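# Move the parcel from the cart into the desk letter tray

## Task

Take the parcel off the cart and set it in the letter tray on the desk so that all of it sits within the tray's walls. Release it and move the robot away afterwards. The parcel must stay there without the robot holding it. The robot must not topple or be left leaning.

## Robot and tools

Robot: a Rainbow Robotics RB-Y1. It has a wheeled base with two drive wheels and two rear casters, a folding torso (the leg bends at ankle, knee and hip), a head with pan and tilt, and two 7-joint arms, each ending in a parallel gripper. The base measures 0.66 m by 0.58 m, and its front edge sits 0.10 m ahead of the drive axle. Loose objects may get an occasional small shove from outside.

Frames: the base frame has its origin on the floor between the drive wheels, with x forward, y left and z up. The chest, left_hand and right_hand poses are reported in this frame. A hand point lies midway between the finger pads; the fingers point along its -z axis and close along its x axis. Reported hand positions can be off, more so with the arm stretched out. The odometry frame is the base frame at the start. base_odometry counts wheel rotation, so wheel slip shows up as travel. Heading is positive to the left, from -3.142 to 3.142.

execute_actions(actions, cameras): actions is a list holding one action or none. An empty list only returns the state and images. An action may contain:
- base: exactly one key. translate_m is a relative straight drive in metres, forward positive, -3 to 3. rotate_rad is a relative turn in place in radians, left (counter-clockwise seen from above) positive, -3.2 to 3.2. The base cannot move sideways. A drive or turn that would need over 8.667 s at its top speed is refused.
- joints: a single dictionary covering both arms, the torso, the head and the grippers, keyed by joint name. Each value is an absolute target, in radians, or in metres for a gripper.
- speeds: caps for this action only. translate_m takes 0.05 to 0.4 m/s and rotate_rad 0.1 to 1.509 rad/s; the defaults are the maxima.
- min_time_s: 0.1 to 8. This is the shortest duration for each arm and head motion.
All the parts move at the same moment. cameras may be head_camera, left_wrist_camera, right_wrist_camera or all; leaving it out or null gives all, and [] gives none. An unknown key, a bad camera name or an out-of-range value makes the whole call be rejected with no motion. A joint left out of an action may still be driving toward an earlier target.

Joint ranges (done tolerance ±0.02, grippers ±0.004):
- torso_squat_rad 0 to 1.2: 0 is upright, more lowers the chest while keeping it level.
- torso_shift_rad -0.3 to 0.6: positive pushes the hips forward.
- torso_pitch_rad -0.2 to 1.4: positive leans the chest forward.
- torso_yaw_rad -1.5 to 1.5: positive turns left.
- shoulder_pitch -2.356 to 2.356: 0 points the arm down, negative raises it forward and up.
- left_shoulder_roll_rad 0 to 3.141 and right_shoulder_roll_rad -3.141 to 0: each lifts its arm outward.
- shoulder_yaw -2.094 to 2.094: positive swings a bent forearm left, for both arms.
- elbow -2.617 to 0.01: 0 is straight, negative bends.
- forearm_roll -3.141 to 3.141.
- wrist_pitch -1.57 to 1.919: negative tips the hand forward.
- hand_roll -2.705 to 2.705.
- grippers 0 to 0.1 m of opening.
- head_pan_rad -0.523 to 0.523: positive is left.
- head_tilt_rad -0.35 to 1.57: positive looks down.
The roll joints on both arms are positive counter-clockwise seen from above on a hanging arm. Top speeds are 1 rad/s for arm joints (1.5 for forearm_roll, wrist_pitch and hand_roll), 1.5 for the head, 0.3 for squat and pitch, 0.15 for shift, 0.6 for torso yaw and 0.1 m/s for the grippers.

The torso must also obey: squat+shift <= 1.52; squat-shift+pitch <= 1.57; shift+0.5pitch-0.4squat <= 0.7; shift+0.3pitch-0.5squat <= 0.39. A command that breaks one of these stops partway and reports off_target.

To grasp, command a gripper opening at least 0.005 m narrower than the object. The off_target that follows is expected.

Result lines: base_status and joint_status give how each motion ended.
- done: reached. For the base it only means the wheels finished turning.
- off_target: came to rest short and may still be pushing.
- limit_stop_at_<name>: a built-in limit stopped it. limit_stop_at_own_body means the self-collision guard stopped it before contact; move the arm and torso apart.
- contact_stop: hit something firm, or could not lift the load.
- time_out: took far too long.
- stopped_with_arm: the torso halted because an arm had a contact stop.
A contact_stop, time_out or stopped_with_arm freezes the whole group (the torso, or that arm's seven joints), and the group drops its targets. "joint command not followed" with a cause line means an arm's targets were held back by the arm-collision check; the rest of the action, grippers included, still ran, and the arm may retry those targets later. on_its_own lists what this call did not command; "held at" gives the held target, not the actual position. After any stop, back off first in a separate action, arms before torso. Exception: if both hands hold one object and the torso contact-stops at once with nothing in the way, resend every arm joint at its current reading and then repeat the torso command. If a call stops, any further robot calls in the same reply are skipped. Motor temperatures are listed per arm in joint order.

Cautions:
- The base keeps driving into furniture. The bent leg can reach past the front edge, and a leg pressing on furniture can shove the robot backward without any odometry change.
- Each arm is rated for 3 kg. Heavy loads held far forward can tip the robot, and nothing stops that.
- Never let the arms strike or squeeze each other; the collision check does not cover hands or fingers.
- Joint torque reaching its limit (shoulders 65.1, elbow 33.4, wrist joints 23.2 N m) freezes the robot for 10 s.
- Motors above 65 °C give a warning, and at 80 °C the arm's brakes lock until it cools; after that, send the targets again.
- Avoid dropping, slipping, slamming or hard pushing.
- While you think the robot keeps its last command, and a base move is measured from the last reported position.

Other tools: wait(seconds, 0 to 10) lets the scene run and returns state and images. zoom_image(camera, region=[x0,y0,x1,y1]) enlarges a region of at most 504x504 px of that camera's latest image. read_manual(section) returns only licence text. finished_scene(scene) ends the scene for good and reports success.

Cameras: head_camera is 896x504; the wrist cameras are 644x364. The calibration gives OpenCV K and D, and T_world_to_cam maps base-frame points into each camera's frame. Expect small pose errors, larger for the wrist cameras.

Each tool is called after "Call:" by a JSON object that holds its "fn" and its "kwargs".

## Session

Call:
{"fn": "execute_actions", "kwargs": {"actions": []}}

Scene clock: 0.00 s.
Motor temperatures (°C, as the motors report them): left_arm=[32 31 33 33 33 35 33] | right_arm=[34 28 32 28 40 33 31]
base_odometry: x=+0.000 y=+0.000 heading=+0.000 (m, m, rad; odometry frame)
base_status: not commanded
joint_positions: torso_squat_rad=+0.350 torso_shift_rad=+0.000 torso_pitch_rad=+0.000 torso_yaw_rad=+0.001 left_shoulder_pitch_rad=+0.032 left_shoulder_roll_rad=+0.008 left_shoulder_yaw_rad=+0.024 left_elbow_rad=-0.154 left_forearm_roll_rad=-0.020 left_wrist_pitch_rad=+0.010 left_hand_roll_rad=-0.031 left_gripper_m=+0.100 right_shoulder_pitch_rad=+0.014 right_shoulder_roll_rad=-0.042 right_shoulder_yaw_rad=-0.009 right_elbow_rad=-0.291 right_forearm_roll_rad=-0.018 right_wrist_pitch_rad=+0.007 right_hand_roll_rad=+0.045 right_gripper_m=+0.099 head_pan_rad=+0.000 head_tilt_rad=+0.400
joint_status: not commanded
chest: x=-0.2284 y=-0.0004 z=+1.2475 quat_wxyz=(+1.000, +0.000, +0.000, +0.000) (m; base frame)
left_hand: x=-0.1784 y=+0.2287 z=+0.5640 quat_wxyz=(+0.998, +0.007, -0.057, -0.008) (m; base frame)
right_hand: x=-0.0982 y=-0.2534 z=+0.5749 quat_wxyz=(+0.990, -0.023, -0.135, +0.010) (m; base frame)
pictures: head_camera, left_wrist_camera, right_wrist_camera
camera_calibration (this result's frames):
head_camera: T_world_to_cam=[[0.0229678, -0.998799, 0.0432802, -0.0580153], [-0.352864, -0.0486044, -0.934411, 1.33931], [0.935393, 0.00618932, -0.353557, 0.645891], [0, 0, 0, 1]] pos_world=[-0.130235, 0.00315317, 1.48234]
left_wrist_camera: T_world_to_cam=[[0.99062, 0.0269999, 0.133952, 0.0954326], [-0.0615674, -0.786955, 0.613931, -0.148927], [0.121991, -0.61642, -0.777911, 0.68829], [0, 0, 0, 1]] pos_world=[-0.187671, 0.3045, 0.614076]
right_wrist_camera: T_world_to_cam=[[-0.964172, -0.0426814, -0.261821, 0.0431857], [-0.190898, 0.796958, 0.573075, -0.116511], [0.184201, 0.602524, -0.776553, 0.704962], [0, 0, 0, 1]] pos_world=[-0.110458, -0.33006, 0.625517]
Images, in order (width x height): head_camera 896x504, left_wrist_camera 644x364, right_wrist_camera 644x364.

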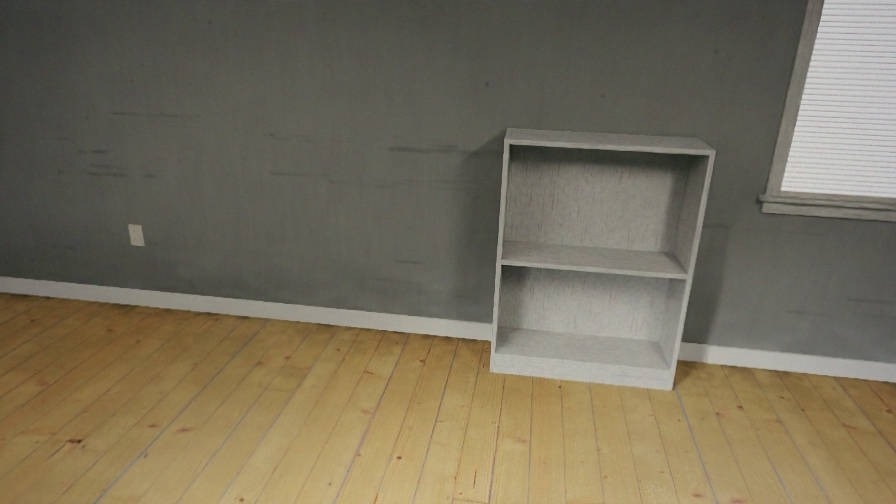

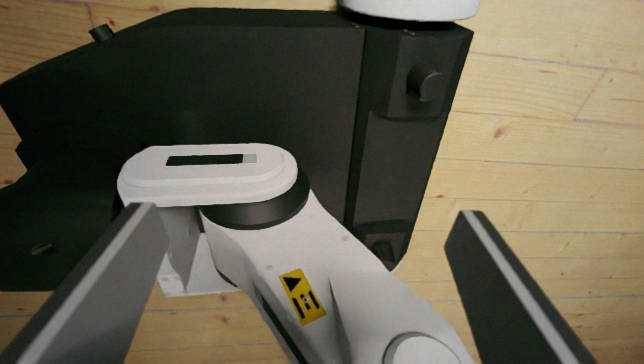

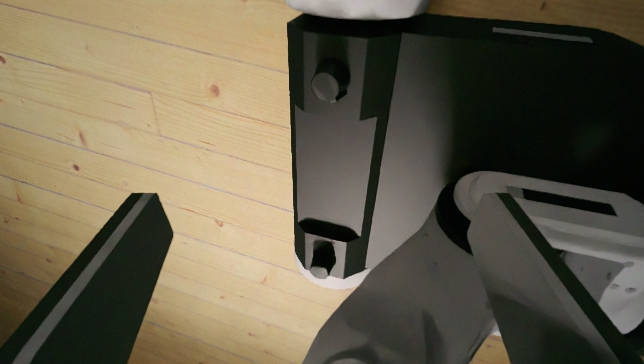

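Call:
{"fn": "execute_actions", "kwargs": {"actions": [{"base":{"rotate_rad":1.5},"joints":{"head_tilt_rad":0.55}}], "cameras": ["head_camera"]}}

Call:
{"fn": "execute_actions", "kwargs": {"actions": [{"joints":{"head_pan_rad":0.52,"torso_yaw_rad":0.7,"left_shoulder_roll_rad":0.2,"right_shoulder_roll_rad":-0.2}}], "cameras": ["head_camera"]}}

Scene clock: 7.43 s.
Motor temperatures (°C, as the motors report them): left_arm=[31 31 33 33 33 35 33] | right_arm=[34 28 32 28 40 33 31]
base_odometry: x=+0.000 y=+0.000 heading=+1.499 (m, m, rad; odometry frame)
base_status: done
joint_positions: torso_squat_rad=+0.350 torso_shift_rad=-0.001 torso_pitch_rad=+0.000 torso_yaw_rad=+0.001 left_shoulder_pitch_rad=+0.032 left_shoulder_roll_rad=+0.008 left_shoulder_yaw_rad=+0.024 left_elbow_rad=-0.154 left_forearm_roll_rad=-0.020 left_wrist_pitch_rad=+0.010 left_hand_roll_rad=-0.031 left_gripper_m=+0.100 right_shoulder_pitch_rad=+0.014 right_shoulder_roll_rad=-0.042 right_shoulder_yaw_rad=-0.009 right_elbow_rad=-0.291 right_forearm_roll_rad=-0.018 right_wrist_pitch_rad=+0.007 right_hand_roll_rad=+0.045 right_gripper_m=+0.099 head_pan_rad=+0.000 head_tilt_rad=+0.550
joint_status: all done
chest: x=-0.2284 y=-0.0005 z=+1.2475 quat_wxyz=(+1.000, +0.000, +0.000, +0.000) (m; base frame)
left_hand: x=-0.1784 y=+0.2287 z=+0.5640 quat_wxyz=(+0.998, +0.007, -0.057, -0.008) (m; base frame)
right_hand: x=-0.0982 y=-0.2534 z=+0.5749 quat_wxyz=(+0.990, -0.023, -0.135, +0.010) (m; base frame)
pictures: head_camera
camera_calibration (this result's frames):
head_camera: T_world_to_cam=[[0.0293263, -0.998791, 0.0394422, -0.0511874], [-0.488751, -0.0487487, -0.87106, 1.21955], [0.87193, 0.00626752, -0.48959, 0.829731], [0, 0, 0, 1]] pos_world=[-0.125912, 0.00312548, 1.47055]
Images, in order (width x height): head_camera 896x504.

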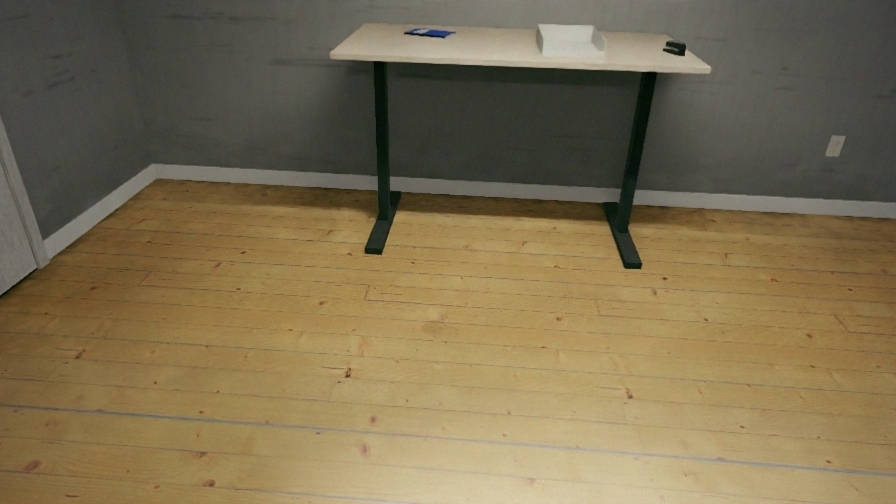

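Scene clock: 9.37 s.
Motor temperatures (°C, as the motors report them): left_arm=[31 31 33 33 33 35 33] | right_arm=[34 28 32 28 40 33 31]
base_odometry: x=+0.000 y=+0.000 heading=+1.499 (m, m, rad; odometry frame)
base_status: not commanded
joint_positions: torso_squat_rad=+0.350 torso_shift_rad=-0.001 torso_pitch_rad=+0.000 torso_yaw_rad=+0.700 left_shoulder_pitch_rad=+0.032 left_shoulder_roll_rad=+0.200 left_shoulder_yaw_rad=+0.024 left_elbow_rad=-0.154 left_forearm_roll_rad=-0.020 left_wrist_pitch_rad=+0.010 left_hand_roll_rad=-0.031 left_gripper_m=+0.100 right_shoulder_pitch_rad=+0.013 right_shoulder_roll_rad=-0.200 right_shoulder_yaw_rad=-0.009 right_elbow_rad=-0.291 right_forearm_roll_rad=-0.018 right_wrist_pitch_rad=+0.007 right_hand_roll_rad=+0.045 right_gripper_m=+0.099 head_pan_rad=+0.520 head_tilt_rad=+0.550
joint_status: all done
chest: x=-0.2284 y=-0.0005 z=+1.2475 quat_wxyz=(+0.939, +0.000, +0.000, +0.343) (m; base frame)
left_hand: x=-0.4318 y=+0.3177 z=+0.5797 quat_wxyz=(+0.938, +0.116, -0.017, +0.325) (m; base frame)
right_hand: x=+0.1100 y=-0.2003 z=+0.5895 quat_wxyz=(+0.919, -0.049, -0.161, +0.358) (m; base frame)
pictures: head_camera
camera_calibration (this result's frames):
head_camera: T_world_to_cam=[[0.94769, -0.316656, 0.0401604, 0.147135], [-0.121844, -0.475175, -0.871414, 1.30162], [0.295021, 0.820937, -0.488901, 0.700098], [0, 0, 0, 1]] pos_world=[-0.187387, 0.0903521, 1.47062]
Images, in order (width x height): head_camera 896x504.

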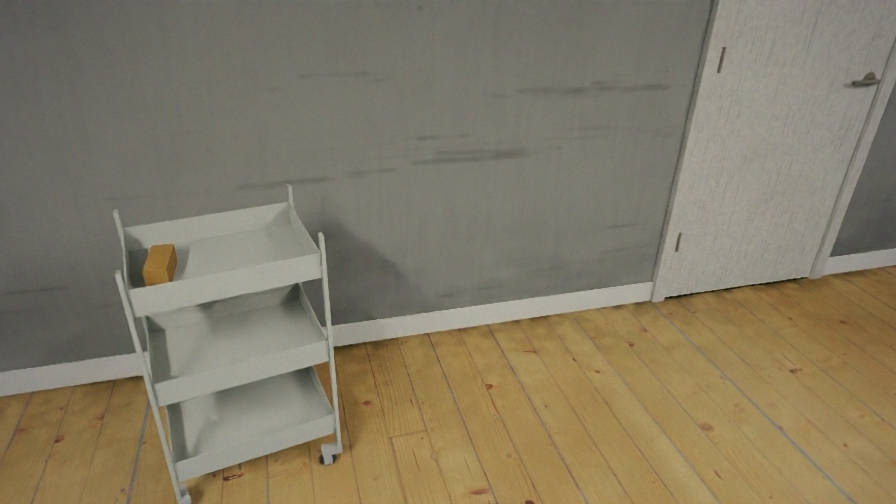

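Call:
{"fn": "execute_actions", "kwargs": {"actions": [{"base":{"rotate_rad":1.688},"joints":{"head_pan_rad":0.1,"torso_yaw_rad":0,"head_tilt_rad":0.5,"torso_pitch_rad":0.6,"left_shoulder_pitch_rad":-1.602,"left_shoulder_roll_rad":0.359,"left_shoulder_yaw_rad":0.349,"left_elbow_rad":-0.7,"left_forearm_roll_rad":0,"left_wrist_pitch_rad":1.7,"left_hand_roll_rad":-1.6,"right_shoulder_pitch_rad":-0.3,"right_shoulder_roll_rad":-0.35},"min_time_s":3}], "cameras": []}}

Call:
{"fn": "execute_actions", "kwargs": {"actions": [{"base":{"translate_m":1.04},"joints":{"torso_squat_rad":0.55}}], "cameras": ["head_camera","left_wrist_camera"]}}

Scene clock: 24.27 s.
Motor temperatures (°C, as the motors report them): left_arm=[31 31 33 33 33 35 33] | right_arm=[34 28 32 28 40 33 31]
base_odometry: x=+0.000 y=+0.000 heading=-3.097 (m, m, rad; odometry frame)
base_status: done
joint_positions: torso_squat_rad=+0.350 torso_shift_rad=-0.001 torso_pitch_rad=+0.600 torso_yaw_rad=+0.000 left_shoulder_pitch_rad=-1.602 left_shoulder_roll_rad=+0.359 left_shoulder_yaw_rad=+0.349 left_elbow_rad=-0.700 left_forearm_roll_rad=+0.000 left_wrist_pitch_rad=+1.700 left_hand_roll_rad=-1.600 left_gripper_m=+0.100 right_shoulder_pitch_rad=-0.300 right_shoulder_roll_rad=-0.350 right_shoulder_yaw_rad=-0.009 right_elbow_rad=-0.291 right_forearm_roll_rad=-0.018 right_wrist_pitch_rad=+0.007 right_hand_roll_rad=+0.045 right_gripper_m=+0.099 head_pan_rad=+0.100 head_tilt_rad=+0.500
joint_status: all done
chest: x=-0.0536 y=-0.0005 z=+1.1934 quat_wxyz=(+0.955, +0.000, +0.295, +0.000) (m; base frame)
left_hand: x=+0.4999 y=+0.2188 z=+0.9103 quat_wxyz=(+0.696, +0.002, -0.001, -0.718) (m; base frame)
right_hand: x=-0.0739 y=-0.4530 z=+0.5342 quat_wxyz=(+0.984, -0.145, +0.009, +0.106) (m; base frame)
pictures: none
No camera images: the call's "cameras" was empty. Leave "cameras" out to get every camera's image.

Scene clock: 28.17 s.
Motor temperatures (°C, as the motors report them): left_arm=[32 31 33 33 33 35 33] | right_arm=[34 28 32 28 40 33 31]
base_odometry: x=-1.039 y=-0.047 heading=-3.096 (m, m, rad; odometry frame)
base_status: done
joint_positions: torso_squat_rad=+0.550 torso_shift_rad=+0.000 torso_pitch_rad=+0.600 torso_yaw_rad=+0.000 left_shoulder_pitch_rad=-1.602 left_shoulder_roll_rad=+0.359 left_shoulder_yaw_rad=+0.349 left_elbow_rad=-0.700 left_forearm_roll_rad=+0.000 left_wrist_pitch_rad=+1.700 left_hand_roll_rad=-1.600 left_gripper_m=+0.100 right_shoulder_pitch_rad=-0.300 right_shoulder_roll_rad=-0.350 right_shoulder_yaw_rad=-0.009 right_elbow_rad=-0.291 right_forearm_roll_rad=-0.018 right_wrist_pitch_rad=+0.007 right_hand_roll_rad=+0.045 right_gripper_m=+0.099 head_pan_rad=+0.100 head_tilt_rad=+0.500
joint_status: all done
chest: x=-0.0536 y=-0.0005 z=+1.1327 quat_wxyz=(+0.955, +0.000, +0.296, +0.000) (m; base frame)
left_hand: x=+0.4999 y=+0.2188 z=+0.8495 quat_wxyz=(+0.696, +0.002, -0.001, -0.718) (m; base frame)
right_hand: x=-0.0737 y=-0.4530 z=+0.4734 quat_wxyz=(+0.984, -0.145, +0.009, +0.106) (m; base frame)
pictures: head_camera, left_wrist_camera
camera_calibration (this result's frames):
head_camera: T_world_to_cam=[[0.127193, -0.991167, -0.0375528, 0.0382587], [-0.86624, -0.0925593, -0.490979, 0.757767], [0.483166, 0.0949786, -0.870362, 1.02238], [0, 0, 0, 1]] pos_world=[0.157561, 0.0109547, 1.26333]
left_wrist_camera: T_world_to_cam=[[0.0126219, -0.999738, 0.0190776, 0.196666], [-0.780864, 0.00206232, 0.624697, -0.112396], [-0.624573, -0.0227819, -0.780634, 1.06719], [0, 0, 0, 1]] pos_world=[0.576289, 0.221159, 0.899545]
Images, in order (width x height): head_camera 896x504, left_wrist_camera 644x364.

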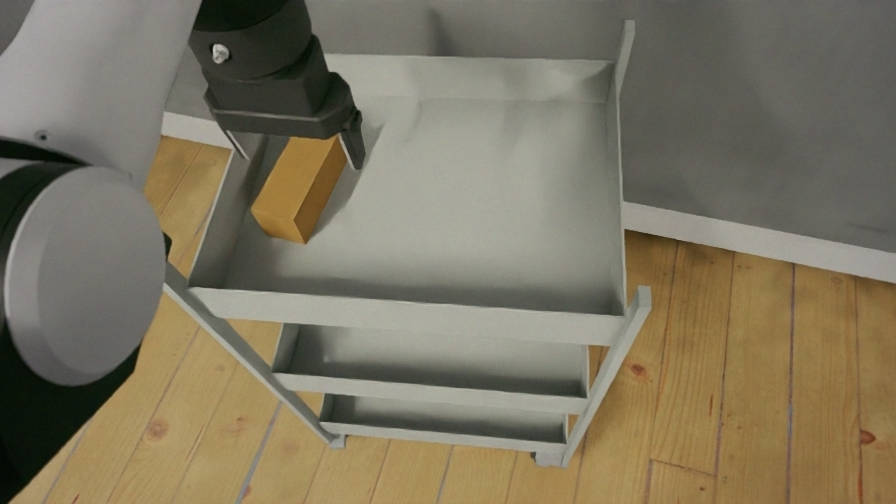

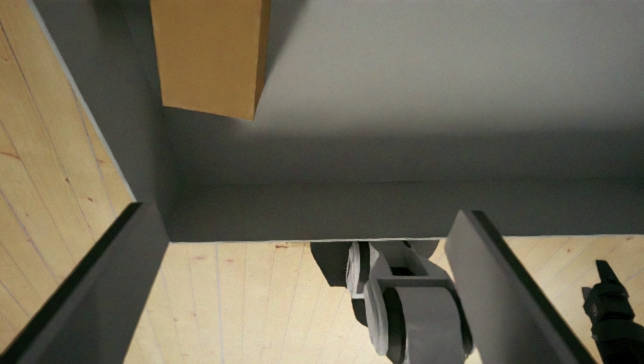

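Call:
{"fn": "execute_actions", "kwargs": {"actions": [{"base":{"translate_m":0.07},"joints":{"torso_squat_rad":0.72,"torso_yaw_rad":0.07,"left_hand_roll_rad":-1.85,"left_gripper_m":0.085}}], "cameras": ["head_camera","left_wrist_camera"]}}

Scene clock: 35.50 s.
Motor temperatures (°C, as the motors report them): left_arm=[32 31 33 33 33 35 33] | right_arm=[34 28 32 28 40 33 31]
base_odometry: x=-1.109 y=-0.050 heading=-3.096 (m, m, rad; odometry frame)
base_status: done
joint_positions: torso_squat_rad=+0.720 torso_shift_rad=+0.000 torso_pitch_rad=+0.600 torso_yaw_rad=+0.070 left_shoulder_pitch_rad=-1.602 left_shoulder_roll_rad=+0.359 left_shoulder_yaw_rad=+0.349 left_elbow_rad=-0.700 left_forearm_roll_rad=+0.000 left_wrist_pitch_rad=+1.700 left_hand_roll_rad=-1.850 left_gripper_m=+0.085 right_shoulder_pitch_rad=-0.300 right_shoulder_roll_rad=-0.350 right_shoulder_yaw_rad=-0.009 right_elbow_rad=-0.291 right_forearm_roll_rad=-0.018 right_wrist_pitch_rad=+0.007 right_hand_roll_rad=+0.045 right_gripper_m=+0.099 head_pan_rad=+0.100 head_tilt_rad=+0.500
joint_status: all done
chest: x=-0.0536 y=-0.0004 z=+1.0622 quat_wxyz=(+0.955, +0.011, +0.295, +0.033) (m; base frame)
left_hand: x=+0.4861 y=+0.2614 z=+0.7886 quat_wxyz=(+0.624, +0.014, +0.015, -0.781) (m; base frame)
right_hand: x=-0.0482 y=-0.4270 z=+0.3855 quat_wxyz=(+0.983, -0.126, +0.002, +0.134) (m; base frame)
pictures: head_camera, left_wrist_camera
camera_calibration (this result's frames):
head_camera: T_world_to_cam=[[0.184121, -0.979924, -0.0764768, 0.080028], [-0.859963, -0.122924, -0.495331, 0.728124], [0.475986, 0.156968, -0.865331, 0.955312], [0, 0, 0, 1]] pos_world=[0.15671, 0.0179716, 1.19344]
left_wrist_camera: T_world_to_cam=[[-0.178646, -0.983699, -0.0205402, 0.360596], [-0.765461, 0.125835, 0.631059, -0.13009], [-0.618187, 0.128459, -0.775463, 0.965259], [0, 0, 0, 1]] pos_world=[0.561551, 0.247092, 0.838024]
Images, in order (width x height): head_camera 896x504, left_wrist_camera 644x364.

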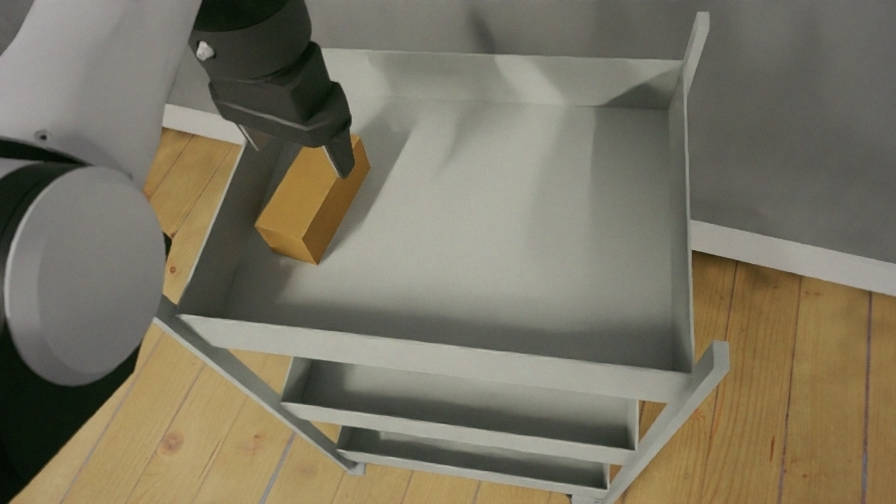

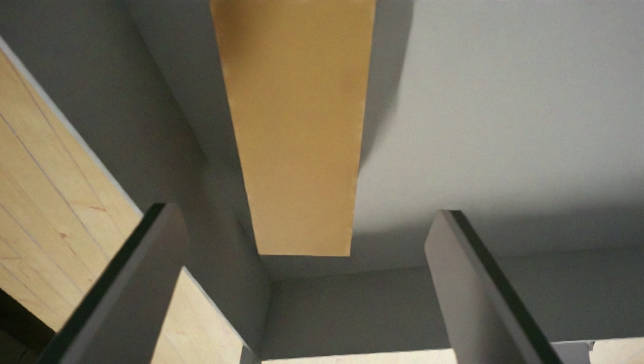

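Call:
{"fn": "execute_actions", "kwargs": {"actions": [{"joints":{"torso_squat_rad":0.885,"left_gripper_m":0.078}}], "cameras": ["head_camera"]}}

Call:
{"fn": "execute_actions", "kwargs": {"actions": [{"joints":{"left_gripper_m":0.03}}], "cameras": ["head_camera","left_wrist_camera"]}}

Scene clock: 40.07 s.
Motor temperatures (°C, as the motors report them): left_arm=[32 31 33 33 33 35 33] | right_arm=[34 28 32 28 40 33 31]
base_odometry: x=-1.109 y=-0.050 heading=-3.096 (m, m, rad; odometry frame)
base_status: not commanded
joint_positions: torso_squat_rad=+0.885 torso_shift_rad=-0.001 torso_pitch_rad=+0.600 torso_yaw_rad=+0.070 left_shoulder_pitch_rad=-1.602 left_shoulder_roll_rad=+0.359 left_shoulder_yaw_rad=+0.349 left_elbow_rad=-0.700 left_forearm_roll_rad=+0.000 left_wrist_pitch_rad=+1.700 left_hand_roll_rad=-1.850 left_gripper_m=+0.078 right_shoulder_pitch_rad=-0.300 right_shoulder_roll_rad=-0.350 right_shoulder_yaw_rad=-0.009 right_elbow_rad=-0.291 right_forearm_roll_rad=-0.018 right_wrist_pitch_rad=+0.007 right_hand_roll_rad=+0.045 right_gripper_m=+0.099 head_pan_rad=+0.100 head_tilt_rad=+0.500
joint_status: all done
chest: x=-0.0535 y=-0.0004 z=+0.9792 quat_wxyz=(+0.955, +0.011, +0.295, +0.033) (m; base frame)
left_hand: x=+0.4861 y=+0.2614 z=+0.7057 quat_wxyz=(+0.624, +0.014, +0.015, -0.781) (m; base frame)
right_hand: x=-0.0482 y=-0.4270 z=+0.3026 quat_wxyz=(+0.983, -0.126, +0.002, +0.134) (m; base frame)
pictures: head_camera
camera_calibration (this result's frames):
head_camera: T_world_to_cam=[[0.184124, -0.979924, -0.0764673, 0.0736975], [-0.859937, -0.122922, -0.495376, 0.687093], [0.476032, 0.156968, -0.865306, 0.883494], [0, 0, 0, 1]] pos_world=[0.156717, 0.0179973, 1.1105]
Images, in order (width x height): head_camera 896x504.

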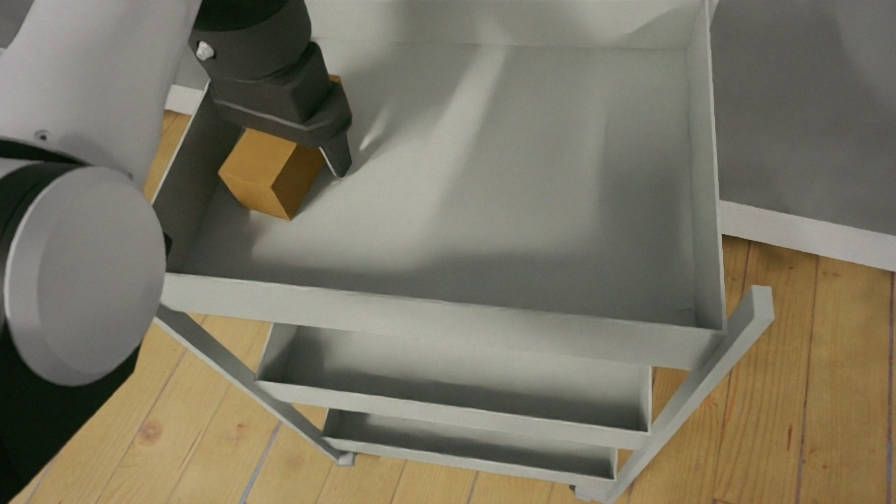

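Scene clock: 41.03 s.
Motor temperatures (°C, as the motors report them): left_arm=[32 31 33 33 33 35 33] | right_arm=[34 28 32 28 40 33 31]
base_odometry: x=-1.109 y=-0.050 heading=-3.096 (m, m, rad; odometry frame)
base_status: not commanded
joint_positions: torso_squat_rad=+0.885 torso_shift_rad=-0.001 torso_pitch_rad=+0.600 torso_yaw_rad=+0.070 left_shoulder_pitch_rad=-1.602 left_shoulder_roll_rad=+0.359 left_shoulder_yaw_rad=+0.349 left_elbow_rad=-0.700 left_forearm_roll_rad=+0.000 left_wrist_pitch_rad=+1.700 left_hand_roll_rad=-1.850 left_gripper_m=+0.051 right_shoulder_pitch_rad=-0.300 right_shoulder_roll_rad=-0.350 right_shoulder_yaw_rad=-0.009 right_elbow_rad=-0.291 right_forearm_roll_rad=-0.018 right_wrist_pitch_rad=+0.007 right_hand_roll_rad=+0.045 right_gripper_m=+0.099 head_pan_rad=+0.100 head_tilt_rad=+0.500
joint_status: left_gripper_m off_target (ended at +0.051, target +0.030)
chest: x=-0.0535 y=-0.0004 z=+0.9792 quat_wxyz=(+0.955, +0.011, +0.295, +0.033) (m; base frame)
left_hand: x=+0.4861 y=+0.2614 z=+0.7057 quat_wxyz=(+0.624, +0.014, +0.015, -0.781) (m; base frame)
right_hand: x=-0.0482 y=-0.4270 z=+0.3026 quat_wxyz=(+0.983, -0.126, +0.002, +0.134) (m; base frame)
pictures: head_camera, left_wrist_camera
camera_calibration (this result's frames):
head_camera: T_world_to_cam=[[0.184124, -0.979924, -0.0764674, 0.0736976], [-0.859937, -0.122923, -0.495376, 0.687093], [0.476031, 0.156968, -0.865306, 0.883494], [0, 0, 0, 1]] pos_world=[0.156717, 0.0179973, 1.1105]
left_wrist_camera: T_world_to_cam=[[-0.178645, -0.983699, -0.0205387, 0.35892], [-0.765492, 0.125842, 0.63102, -0.0776992], [-0.618149, 0.128451, -0.775495, 0.90097], [0, 0, 0, 1]] pos_world=[0.561575, 0.247117, 0.755099]
Images, in order (width x height): head_camera 896x504, left_wrist_camera 644x364.

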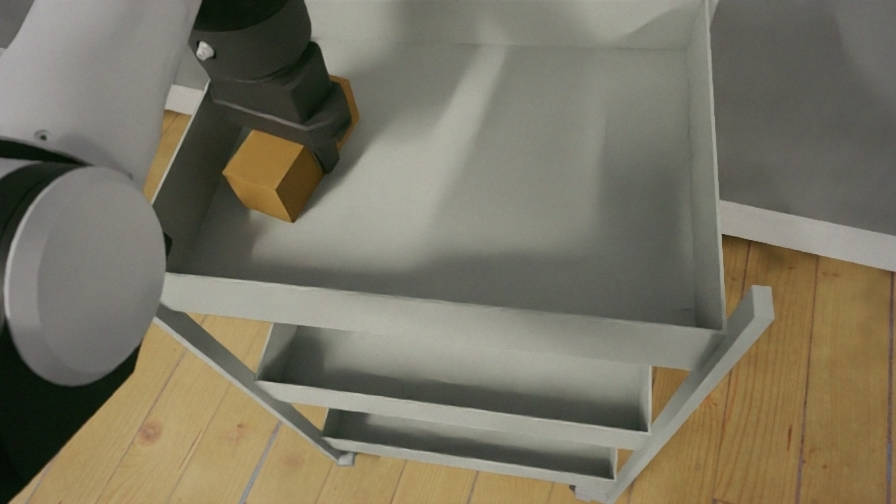

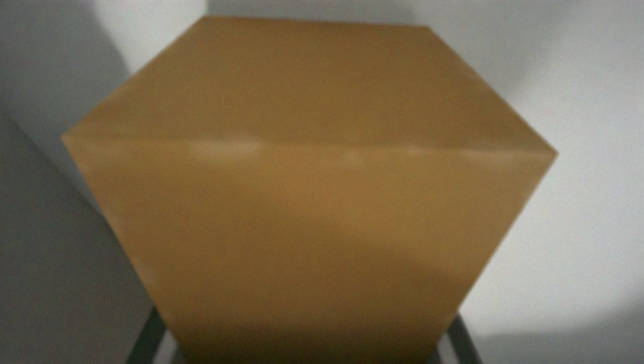

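Call:
{"fn": "execute_actions", "kwargs": {"actions": [{"joints":{"torso_squat_rad":0.5}}], "cameras": []}}

Call:
{"fn": "execute_actions", "kwargs": {"actions": [{"base":{"translate_m":-0.5},"joints":{"torso_squat_rad":0.0,"torso_pitch_rad":0.2,"torso_yaw_rad":0,"left_elbow_rad":-0.4,"left_wrist_pitch_rad":1.8,"left_hand_roll_rad":-1.1,"right_shoulder_pitch_rad":0,"right_shoulder_roll_rad":-0.15,"head_tilt_rad":0.2,"head_pan_rad":0},"min_time_s":2}], "cameras": []}}

Call:
{"fn": "execute_actions", "kwargs": {"actions": [{"base":{"rotate_rad":-2.147}}], "cameras": ["head_camera"]}}

Call:
{"fn": "execute_actions", "kwargs": {"actions": [{"base":{"translate_m":1.8}}], "cameras": ["head_camera"]}}

Scene clock: 50.87 s.
Motor temperatures (°C, as the motors report them): left_arm=[32 31 33 33 33 35 33] | right_arm=[34 28 32 28 40 33 31]
base_odometry: x=-1.109 y=-0.050 heading=-3.096 (m, m, rad; odometry frame)
base_status: not commanded
joint_positions: torso_squat_rad=+0.500 torso_shift_rad=-0.001 torso_pitch_rad=+0.600 torso_yaw_rad=+0.070 left_shoulder_pitch_rad=-1.602 left_shoulder_roll_rad=+0.359 left_shoulder_yaw_rad=+0.349 left_elbow_rad=-0.700 left_forearm_roll_rad=+0.000 left_wrist_pitch_rad=+1.700 left_hand_roll_rad=-1.850 left_gripper_m=+0.051 right_shoulder_pitch_rad=-0.300 right_shoulder_roll_rad=-0.350 right_shoulder_yaw_rad=-0.009 right_elbow_rad=-0.291 right_forearm_roll_rad=-0.018 right_wrist_pitch_rad=+0.007 right_hand_roll_rad=+0.045 right_gripper_m=+0.099 head_pan_rad=+0.100 head_tilt_rad=+0.500
joint_status: all done
chest: x=-0.0536 y=-0.0005 z=+1.1502 quat_wxyz=(+0.955, +0.011, +0.295, +0.033) (m; base frame)
left_hand: x=+0.4860 y=+0.2614 z=+0.8766 quat_wxyz=(+0.624, +0.014, +0.015, -0.781) (m; base frame)
right_hand: x=-0.0483 y=-0.4271 z=+0.4736 quat_wxyz=(+0.983, -0.126, +0.002, +0.134) (m; base frame)
pictures: none
No camera images: the call's "cameras" was empty. Leave "cameras" out to get every camera's image.

Scene clock: 53.57 s.
Motor temperatures (°C, as the motors report them): left_arm=[32 31 33 33 33 35 33] | right_arm=[34 28 32 28 40 33 31]
base_odometry: x=-0.610 y=-0.027 heading=-3.095 (m, m, rad; odometry frame)
base_status: done
joint_positions: torso_squat_rad=+0.000 torso_shift_rad=-0.001 torso_pitch_rad=+0.200 torso_yaw_rad=+0.000 left_shoulder_pitch_rad=-1.602 left_shoulder_roll_rad=+0.359 left_shoulder_yaw_rad=+0.349 left_elbow_rad=-0.400 left_forearm_roll_rad=+0.000 left_wrist_pitch_rad=+1.800 left_hand_roll_rad=-1.100 left_gripper_m=+0.051 right_shoulder_pitch_rad=+0.000 right_shoulder_roll_rad=-0.150 right_shoulder_yaw_rad=-0.009 right_elbow_rad=-0.291 right_forearm_roll_rad=-0.018 right_wrist_pitch_rad=+0.007 right_hand_roll_rad=+0.045 right_gripper_m=+0.099 head_pan_rad=+0.000 head_tilt_rad=+0.200
joint_status: all done
chest: x=-0.1670 y=-0.0005 z=+1.2838 quat_wxyz=(+0.995, +0.000, +0.100, +0.000) (m; base frame)
left_hand: x=+0.3835 y=+0.2189 z=+1.1457 quat_wxyz=(+0.852, +0.001, -0.002, -0.523) (m; base frame)
right_hand: x=-0.1618 y=-0.3334 z=+0.6062 quat_wxyz=(+0.996, -0.074, -0.042, +0.027) (m; base frame)
pictures: none
No camera images: the call's "cameras" was empty. Leave "cameras" out to get every camera's image.

Scene clock: 58.03 s.
Motor temperatures (°C, as the motors report them): left_arm=[32 31 33 33 33 35 33] | right_arm=[34 28 32 28 40 33 31]
base_odometry: x=-0.609 y=-0.027 heading=+1.042 (m, m, rad; odometry frame)
base_status: done
joint_positions: torso_squat_rad=+0.000 torso_shift_rad=-0.001 torso_pitch_rad=+0.200 torso_yaw_rad=+0.000 left_shoulder_pitch_rad=-1.602 left_shoulder_roll_rad=+0.359 left_shoulder_yaw_rad=+0.349 left_elbow_rad=-0.400 left_forearm_roll_rad=+0.000 left_wrist_pitch_rad=+1.800 left_hand_roll_rad=-1.100 left_gripper_m=+0.051 right_shoulder_pitch_rad=+0.000 right_shoulder_roll_rad=-0.150 right_shoulder_yaw_rad=-0.009 right_elbow_rad=-0.291 right_forearm_roll_rad=-0.018 right_wrist_pitch_rad=+0.007 right_hand_roll_rad=+0.045 right_gripper_m=+0.099 head_pan_rad=+0.000 head_tilt_rad=+0.200
joint_status: not commanded
chest: x=-0.1670 y=-0.0005 z=+1.2838 quat_wxyz=(+0.995, +0.000, +0.100, +0.000) (m; base frame)
left_hand: x=+0.3835 y=+0.2189 z=+1.1457 quat_wxyz=(+0.852, +0.001, -0.002, -0.523) (m; base frame)
right_hand: x=-0.1618 y=-0.3334 z=+0.6062 quat_wxyz=(+0.996, -0.074, -0.042, +0.027) (m; base frame)
pictures: head_camera
camera_calibration (this result's frames):
head_camera: T_world_to_cam=[[0.0220027, -0.998822, 0.0432382, -0.0616159], [-0.353181, -0.0482256, -0.934311, 1.40078], [0.935296, 0.00528641, -0.353826, 0.562004], [0, 0, 0, 1]] pos_world=[-0.029556, 0.00303905, 1.51028]
Images, in order (width x height): head_camera 896x504.

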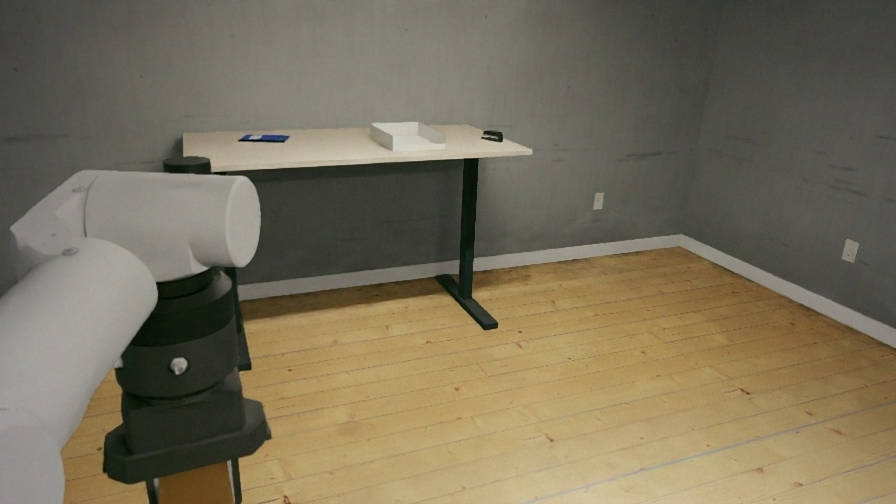

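Scene clock: 64.10 s.
Motor temperatures (°C, as the motors report them): left_arm=[32 31 33 33 33 35 33] | right_arm=[34 28 32 28 40 33 31]
base_odometry: x=+0.299 y=+1.526 heading=+1.041 (m, m, rad; odometry frame)
base_status: done
joint_positions: torso_squat_rad=+0.000 torso_shift_rad=-0.001 torso_pitch_rad=+0.200 torso_yaw_rad=+0.000 left_shoulder_pitch_rad=-1.602 left_shoulder_roll_rad=+0.359 left_shoulder_yaw_rad=+0.349 left_elbow_rad=-0.400 left_forearm_roll_rad=+0.000 left_wrist_pitch_rad=+1.800 left_hand_roll_rad=-1.100 left_gripper_m=+0.051 right_shoulder_pitch_rad=+0.000 right_shoulder_roll_rad=-0.150 right_shoulder_yaw_rad=-0.009 right_elbow_rad=-0.291 right_forearm_roll_rad=-0.018 right_wrist_pitch_rad=+0.007 right_hand_roll_rad=+0.045 right_gripper_m=+0.099 head_pan_rad=+0.000 head_tilt_rad=+0.200
joint_status: not commanded
chest: x=-0.1669 y=-0.0005 z=+1.2838 quat_wxyz=(+0.995, +0.000, +0.100, +0.000) (m; base frame)
left_hand: x=+0.3835 y=+0.2189 z=+1.1456 quat_wxyz=(+0.852, +0.001, -0.002, -0.523) (m; base frame)
right_hand: x=-0.1617 y=-0.3334 z=+0.6062 quat_wxyz=(+0.996, -0.074, -0.041, +0.027) (m; base frame)
pictures: head_camera
camera_calibration (this result's frames):
head_camera: T_world_to_cam=[[0.0220048, -0.998823, 0.0432357, -0.0616137], [-0.353338, -0.048225, -0.934252, 1.4007], [0.935237, 0.00528117, -0.353983, 0.562112], [0, 0, 0, 1]] pos_world=[-0.0294325, 0.00303882, 1.51024]
Images, in order (width x height): head_camera 896x504.

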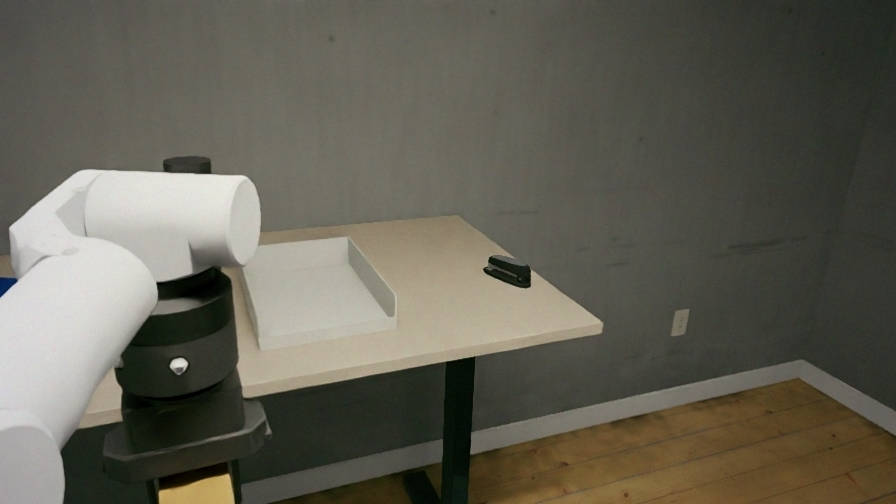

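Call:
{"fn": "execute_actions", "kwargs": {"actions": [{"base":{"translate_m":0.76},"joints":{"torso_yaw_rad":0.11,"left_hand_roll_rad":-1.25,"head_tilt_rad":0.65,"head_pan_rad":0.2}}], "cameras": ["head_camera"]}}

Call:
{"fn": "execute_actions", "kwargs": {"actions": [{"joints":{"torso_squat_rad":0.47}}], "cameras": ["head_camera","left_wrist_camera"]}}

Scene clock: 92.17 s.
Motor temperatures (°C, as the motors report them): left_arm=[32 31 33 33 33 35 33] | right_arm=[34 28 32 28 40 33 31]
base_odometry: x=+0.683 y=+2.182 heading=+1.041 (m, m, rad; odometry frame)
base_status: done
joint_positions: torso_squat_rad=+0.000 torso_shift_rad=-0.001 torso_pitch_rad=+0.200 torso_yaw_rad=+0.110 left_shoulder_pitch_rad=-1.602 left_shoulder_roll_rad=+0.359 left_shoulder_yaw_rad=+0.349 left_elbow_rad=-0.400 left_forearm_roll_rad=+0.000 left_wrist_pitch_rad=+1.800 left_hand_roll_rad=-1.250 left_gripper_m=+0.051 right_shoulder_pitch_rad=+0.000 right_shoulder_roll_rad=-0.150 right_shoulder_yaw_rad=-0.009 right_elbow_rad=-0.291 right_forearm_roll_rad=-0.018 right_wrist_pitch_rad=+0.007 right_hand_roll_rad=+0.045 right_gripper_m=+0.099 head_pan_rad=+0.200 head_tilt_rad=+0.650
joint_status: all done
chest: x=-0.1669 y=-0.0005 z=+1.2838 quat_wxyz=(+0.993, +0.006, +0.100, +0.055) (m; base frame)
left_hand: x=+0.3566 y=+0.2798 z=+1.1511 quat_wxyz=(+0.841, +0.010, +0.005, -0.541) (m; base frame)
right_hand: x=-0.1267 y=-0.3160 z=+0.5991 quat_wxyz=(+0.994, -0.061, -0.046, +0.080) (m; base frame)
pictures: head_camera
camera_calibration (this result's frames):
head_camera: T_world_to_cam=[[0.336, -0.941355, -0.0308837, 0.0832537], [-0.683039, -0.22096, -0.696157, 1.01495], [0.648507, 0.255004, -0.717225, 1.06742], [0, 0, 0, 1]] pos_world=[-0.0269522, 0.0304382, 1.47471]
Images, in order (width x height): head_camera 896x504.

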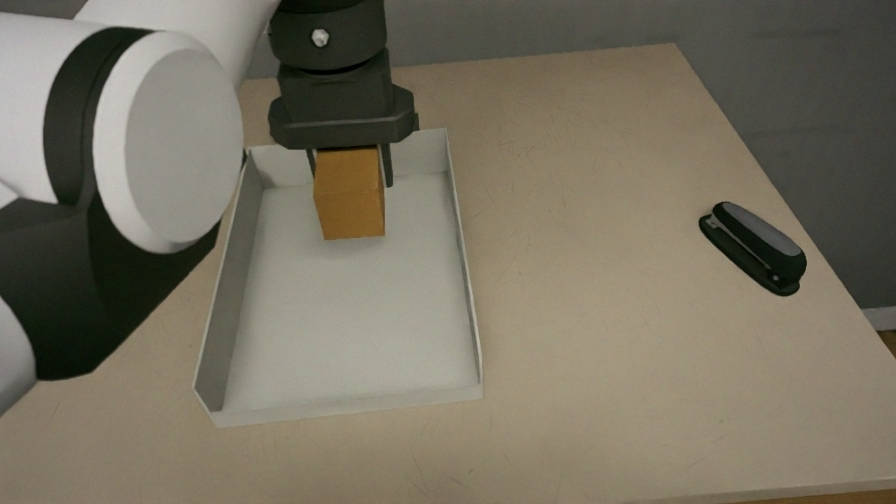

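Scene clock: 94.50 s.
Motor temperatures (°C, as the motors report them): left_arm=[32 31 33 33 33 35 33] | right_arm=[34 28 32 28 40 33 31]
base_odometry: x=+0.683 y=+2.182 heading=+1.041 (m, m, rad; odometry frame)
base_status: not commanded
joint_positions: torso_squat_rad=+0.470 torso_shift_rad=-0.001 torso_pitch_rad=+0.200 torso_yaw_rad=+0.110 left_shoulder_pitch_rad=-1.602 left_shoulder_roll_rad=+0.359 left_shoulder_yaw_rad=+0.349 left_elbow_rad=-0.400 left_forearm_roll_rad=+0.000 left_wrist_pitch_rad=+1.800 left_hand_roll_rad=-1.250 left_gripper_m=+0.051 right_shoulder_pitch_rad=+0.000 right_shoulder_roll_rad=-0.150 right_shoulder_yaw_rad=-0.009 right_elbow_rad=-0.291 right_forearm_roll_rad=-0.018 right_wrist_pitch_rad=+0.007 right_hand_roll_rad=+0.045 right_gripper_m=+0.099 head_pan_rad=+0.200 head_tilt_rad=+0.650
joint_status: all done
chest: x=-0.1669 y=-0.0004 z=+1.2079 quat_wxyz=(+0.994, +0.006, +0.100, +0.055) (m; base frame)
left_hand: x=+0.3566 y=+0.2799 z=+1.0753 quat_wxyz=(+0.841, +0.010, +0.005, -0.541) (m; base frame)
right_hand: x=-0.1266 y=-0.3160 z=+0.5232 quat_wxyz=(+0.994, -0.061, -0.046, +0.080) (m; base frame)
pictures: head_camera, left_wrist_camera
camera_calibration (this result's frames):
head_camera: T_world_to_cam=[[0.336006, -0.941355, -0.0308305, 0.080876], [-0.682938, -0.220964, -0.696255, 0.962232], [0.648611, 0.255001, -0.717132, 1.01291], [0, 0, 0, 1]] pos_world=[-0.0270151, 0.030458, 1.39884]
left_wrist_camera: T_world_to_cam=[[0.453293, -0.891361, 0.000186342, 0.0880395], [-0.701101, -0.356409, 0.6176, -0.285979], [-0.550439, -0.280085, -0.786492, 1.20714], [0, 0, 0, 1]] pos_world=[0.424051, 0.314652, 1.12601]
Images, in order (width x height): head_camera 896x504, left_wrist_camera 644x364.

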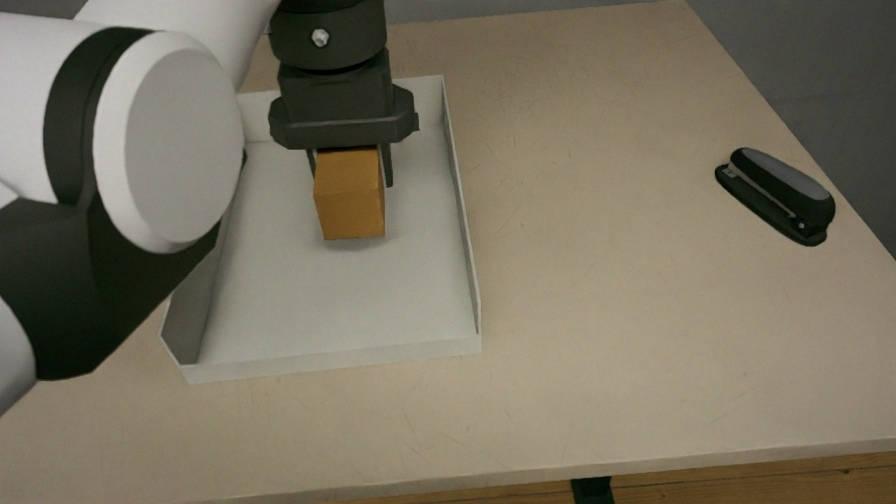

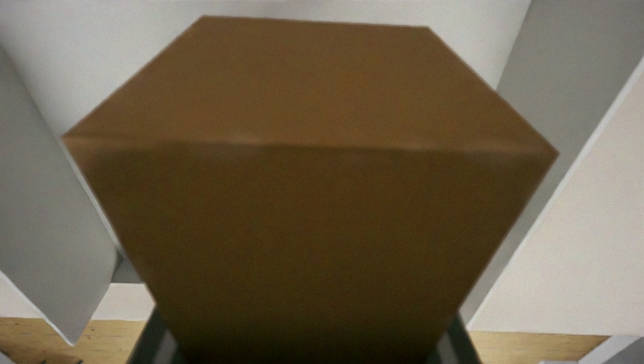

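Call:
{"fn": "execute_actions", "kwargs": {"actions": [{"joints":{"torso_squat_rad":0.62}}], "cameras": ["head_camera"]}}

Scene clock: 99.63 s.
Motor temperatures (°C, as the motors report them): left_arm=[32 31 33 33 33 35 33] | right_arm=[34 28 32 28 40 33 31]
base_odometry: x=+0.683 y=+2.182 heading=+1.041 (m, m, rad; odometry frame)
base_status: not commanded
joint_positions: torso_squat_rad=+0.620 torso_shift_rad=-0.001 torso_pitch_rad=+0.200 torso_yaw_rad=+0.110 left_shoulder_pitch_rad=-1.602 left_shoulder_roll_rad=+0.359 left_shoulder_yaw_rad=+0.349 left_elbow_rad=-0.400 left_forearm_roll_rad=+0.000 left_wrist_pitch_rad=+1.800 left_hand_roll_rad=-1.250 left_gripper_m=+0.051 right_shoulder_pitch_rad=+0.000 right_shoulder_roll_rad=-0.150 right_shoulder_yaw_rad=-0.009 right_elbow_rad=-0.291 right_forearm_roll_rad=-0.018 right_wrist_pitch_rad=+0.007 right_hand_roll_rad=+0.045 right_gripper_m=+0.099 head_pan_rad=+0.200 head_tilt_rad=+0.650
joint_status: all done
chest: x=-0.1669 y=-0.0004 z=+1.1535 quat_wxyz=(+0.994, +0.006, +0.100, +0.055) (m; base frame)
left_hand: x=+0.3566 y=+0.2799 z=+1.0208 quat_wxyz=(+0.841, +0.010, +0.005, -0.541) (m; base frame)
right_hand: x=-0.1266 y=-0.3160 z=+0.4688 quat_wxyz=(+0.994, -0.061, -0.046, +0.080) (m; base frame)
pictures: head_camera
camera_calibration (this result's frames):
head_camera: T_world_to_cam=[[0.336006, -0.941355, -0.0308322, 0.0792044], [-0.682948, -0.220967, -0.696244, 0.924375], [0.6486, 0.254999, -0.717143, 0.9739], [0, 0, 0, 1]] pos_world=[-0.0269838, 0.0304721, 1.34446]
Images, in order (width x height): head_camera 896x504.

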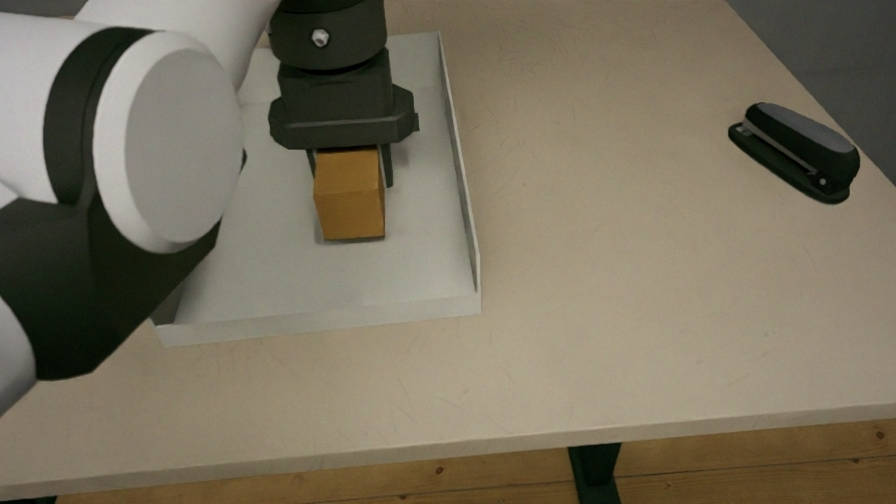

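Call:
{"fn": "execute_actions", "kwargs": {"actions": [{"joints":{"torso_squat_rad":0.665}}], "cameras": ["head_camera"]}}

Call:
{"fn": "zoom_image", "kwargs": {"camera": "head_camera", "region": [260,120,460,300]}}

Scene clock: 103.73 s.
Motor temperatures (°C, as the motors report them): left_arm=[32 31 33 33 33 35 33] | right_arm=[34 28 32 28 40 33 31]
base_odometry: x=+0.683 y=+2.182 heading=+1.041 (m, m, rad; odometry frame)
base_status: not commanded
joint_positions: torso_squat_rad=+0.665 torso_shift_rad=-0.001 torso_pitch_rad=+0.200 torso_yaw_rad=+0.110 left_shoulder_pitch_rad=-1.602 left_shoulder_roll_rad=+0.359 left_shoulder_yaw_rad=+0.349 left_elbow_rad=-0.400 left_forearm_roll_rad=+0.000 left_wrist_pitch_rad=+1.800 left_hand_roll_rad=-1.250 left_gripper_m=+0.051 right_shoulder_pitch_rad=+0.000 right_shoulder_roll_rad=-0.150 right_shoulder_yaw_rad=-0.009 right_elbow_rad=-0.291 right_forearm_roll_rad=-0.018 right_wrist_pitch_rad=+0.007 right_hand_roll_rad=+0.045 right_gripper_m=+0.099 head_pan_rad=+0.200 head_tilt_rad=+0.650
joint_status: all done
chest: x=-0.1669 y=-0.0004 z=+1.1346 quat_wxyz=(+0.994, +0.006, +0.100, +0.055) (m; base frame)
left_hand: x=+0.3566 y=+0.2799 z=+1.0020 quat_wxyz=(+0.841, +0.010, +0.005, -0.541) (m; base frame)
right_hand: x=-0.1266 y=-0.3160 z=+0.4500 quat_wxyz=(+0.994, -0.061, -0.046, +0.080) (m; base frame)
pictures: head_camera
camera_calibration (this result's frames):
head_camera: T_world_to_cam=[[0.336007, -0.941355, -0.0308303, 0.0786229], [-0.682946, -0.220968, -0.696245, 0.911244], [0.648602, 0.254999, -0.717141, 0.96036], [0, 0, 0, 1]] pos_world=[-0.026978, 0.0304772, 1.32559]
Images, in order (width x height): head_camera 896x504.

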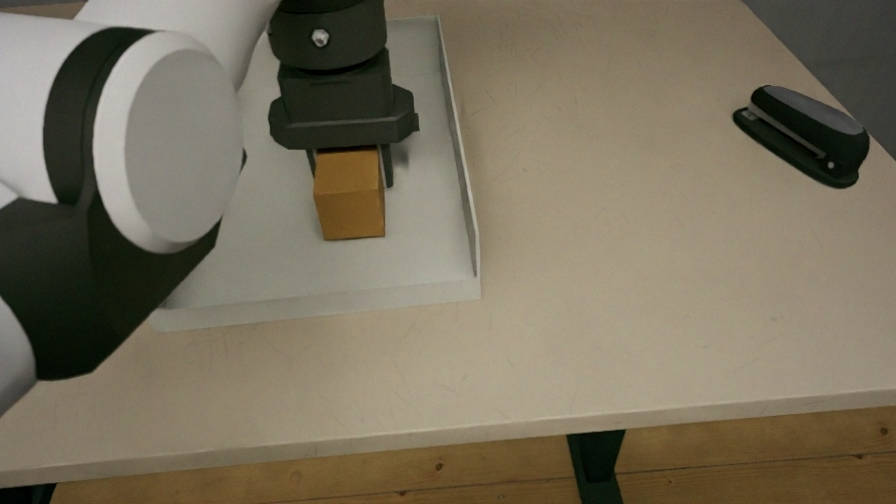

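Region (260, 120, 460, 300) of head_camera's 896x504 image, scaled by 2.520, with more detail than that image has; it fills the top 454 rows of this view, and the rest is white.

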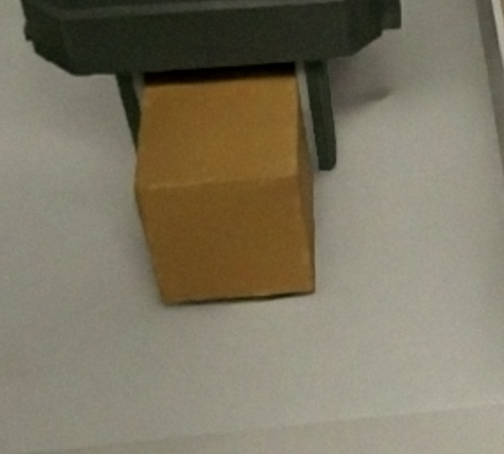

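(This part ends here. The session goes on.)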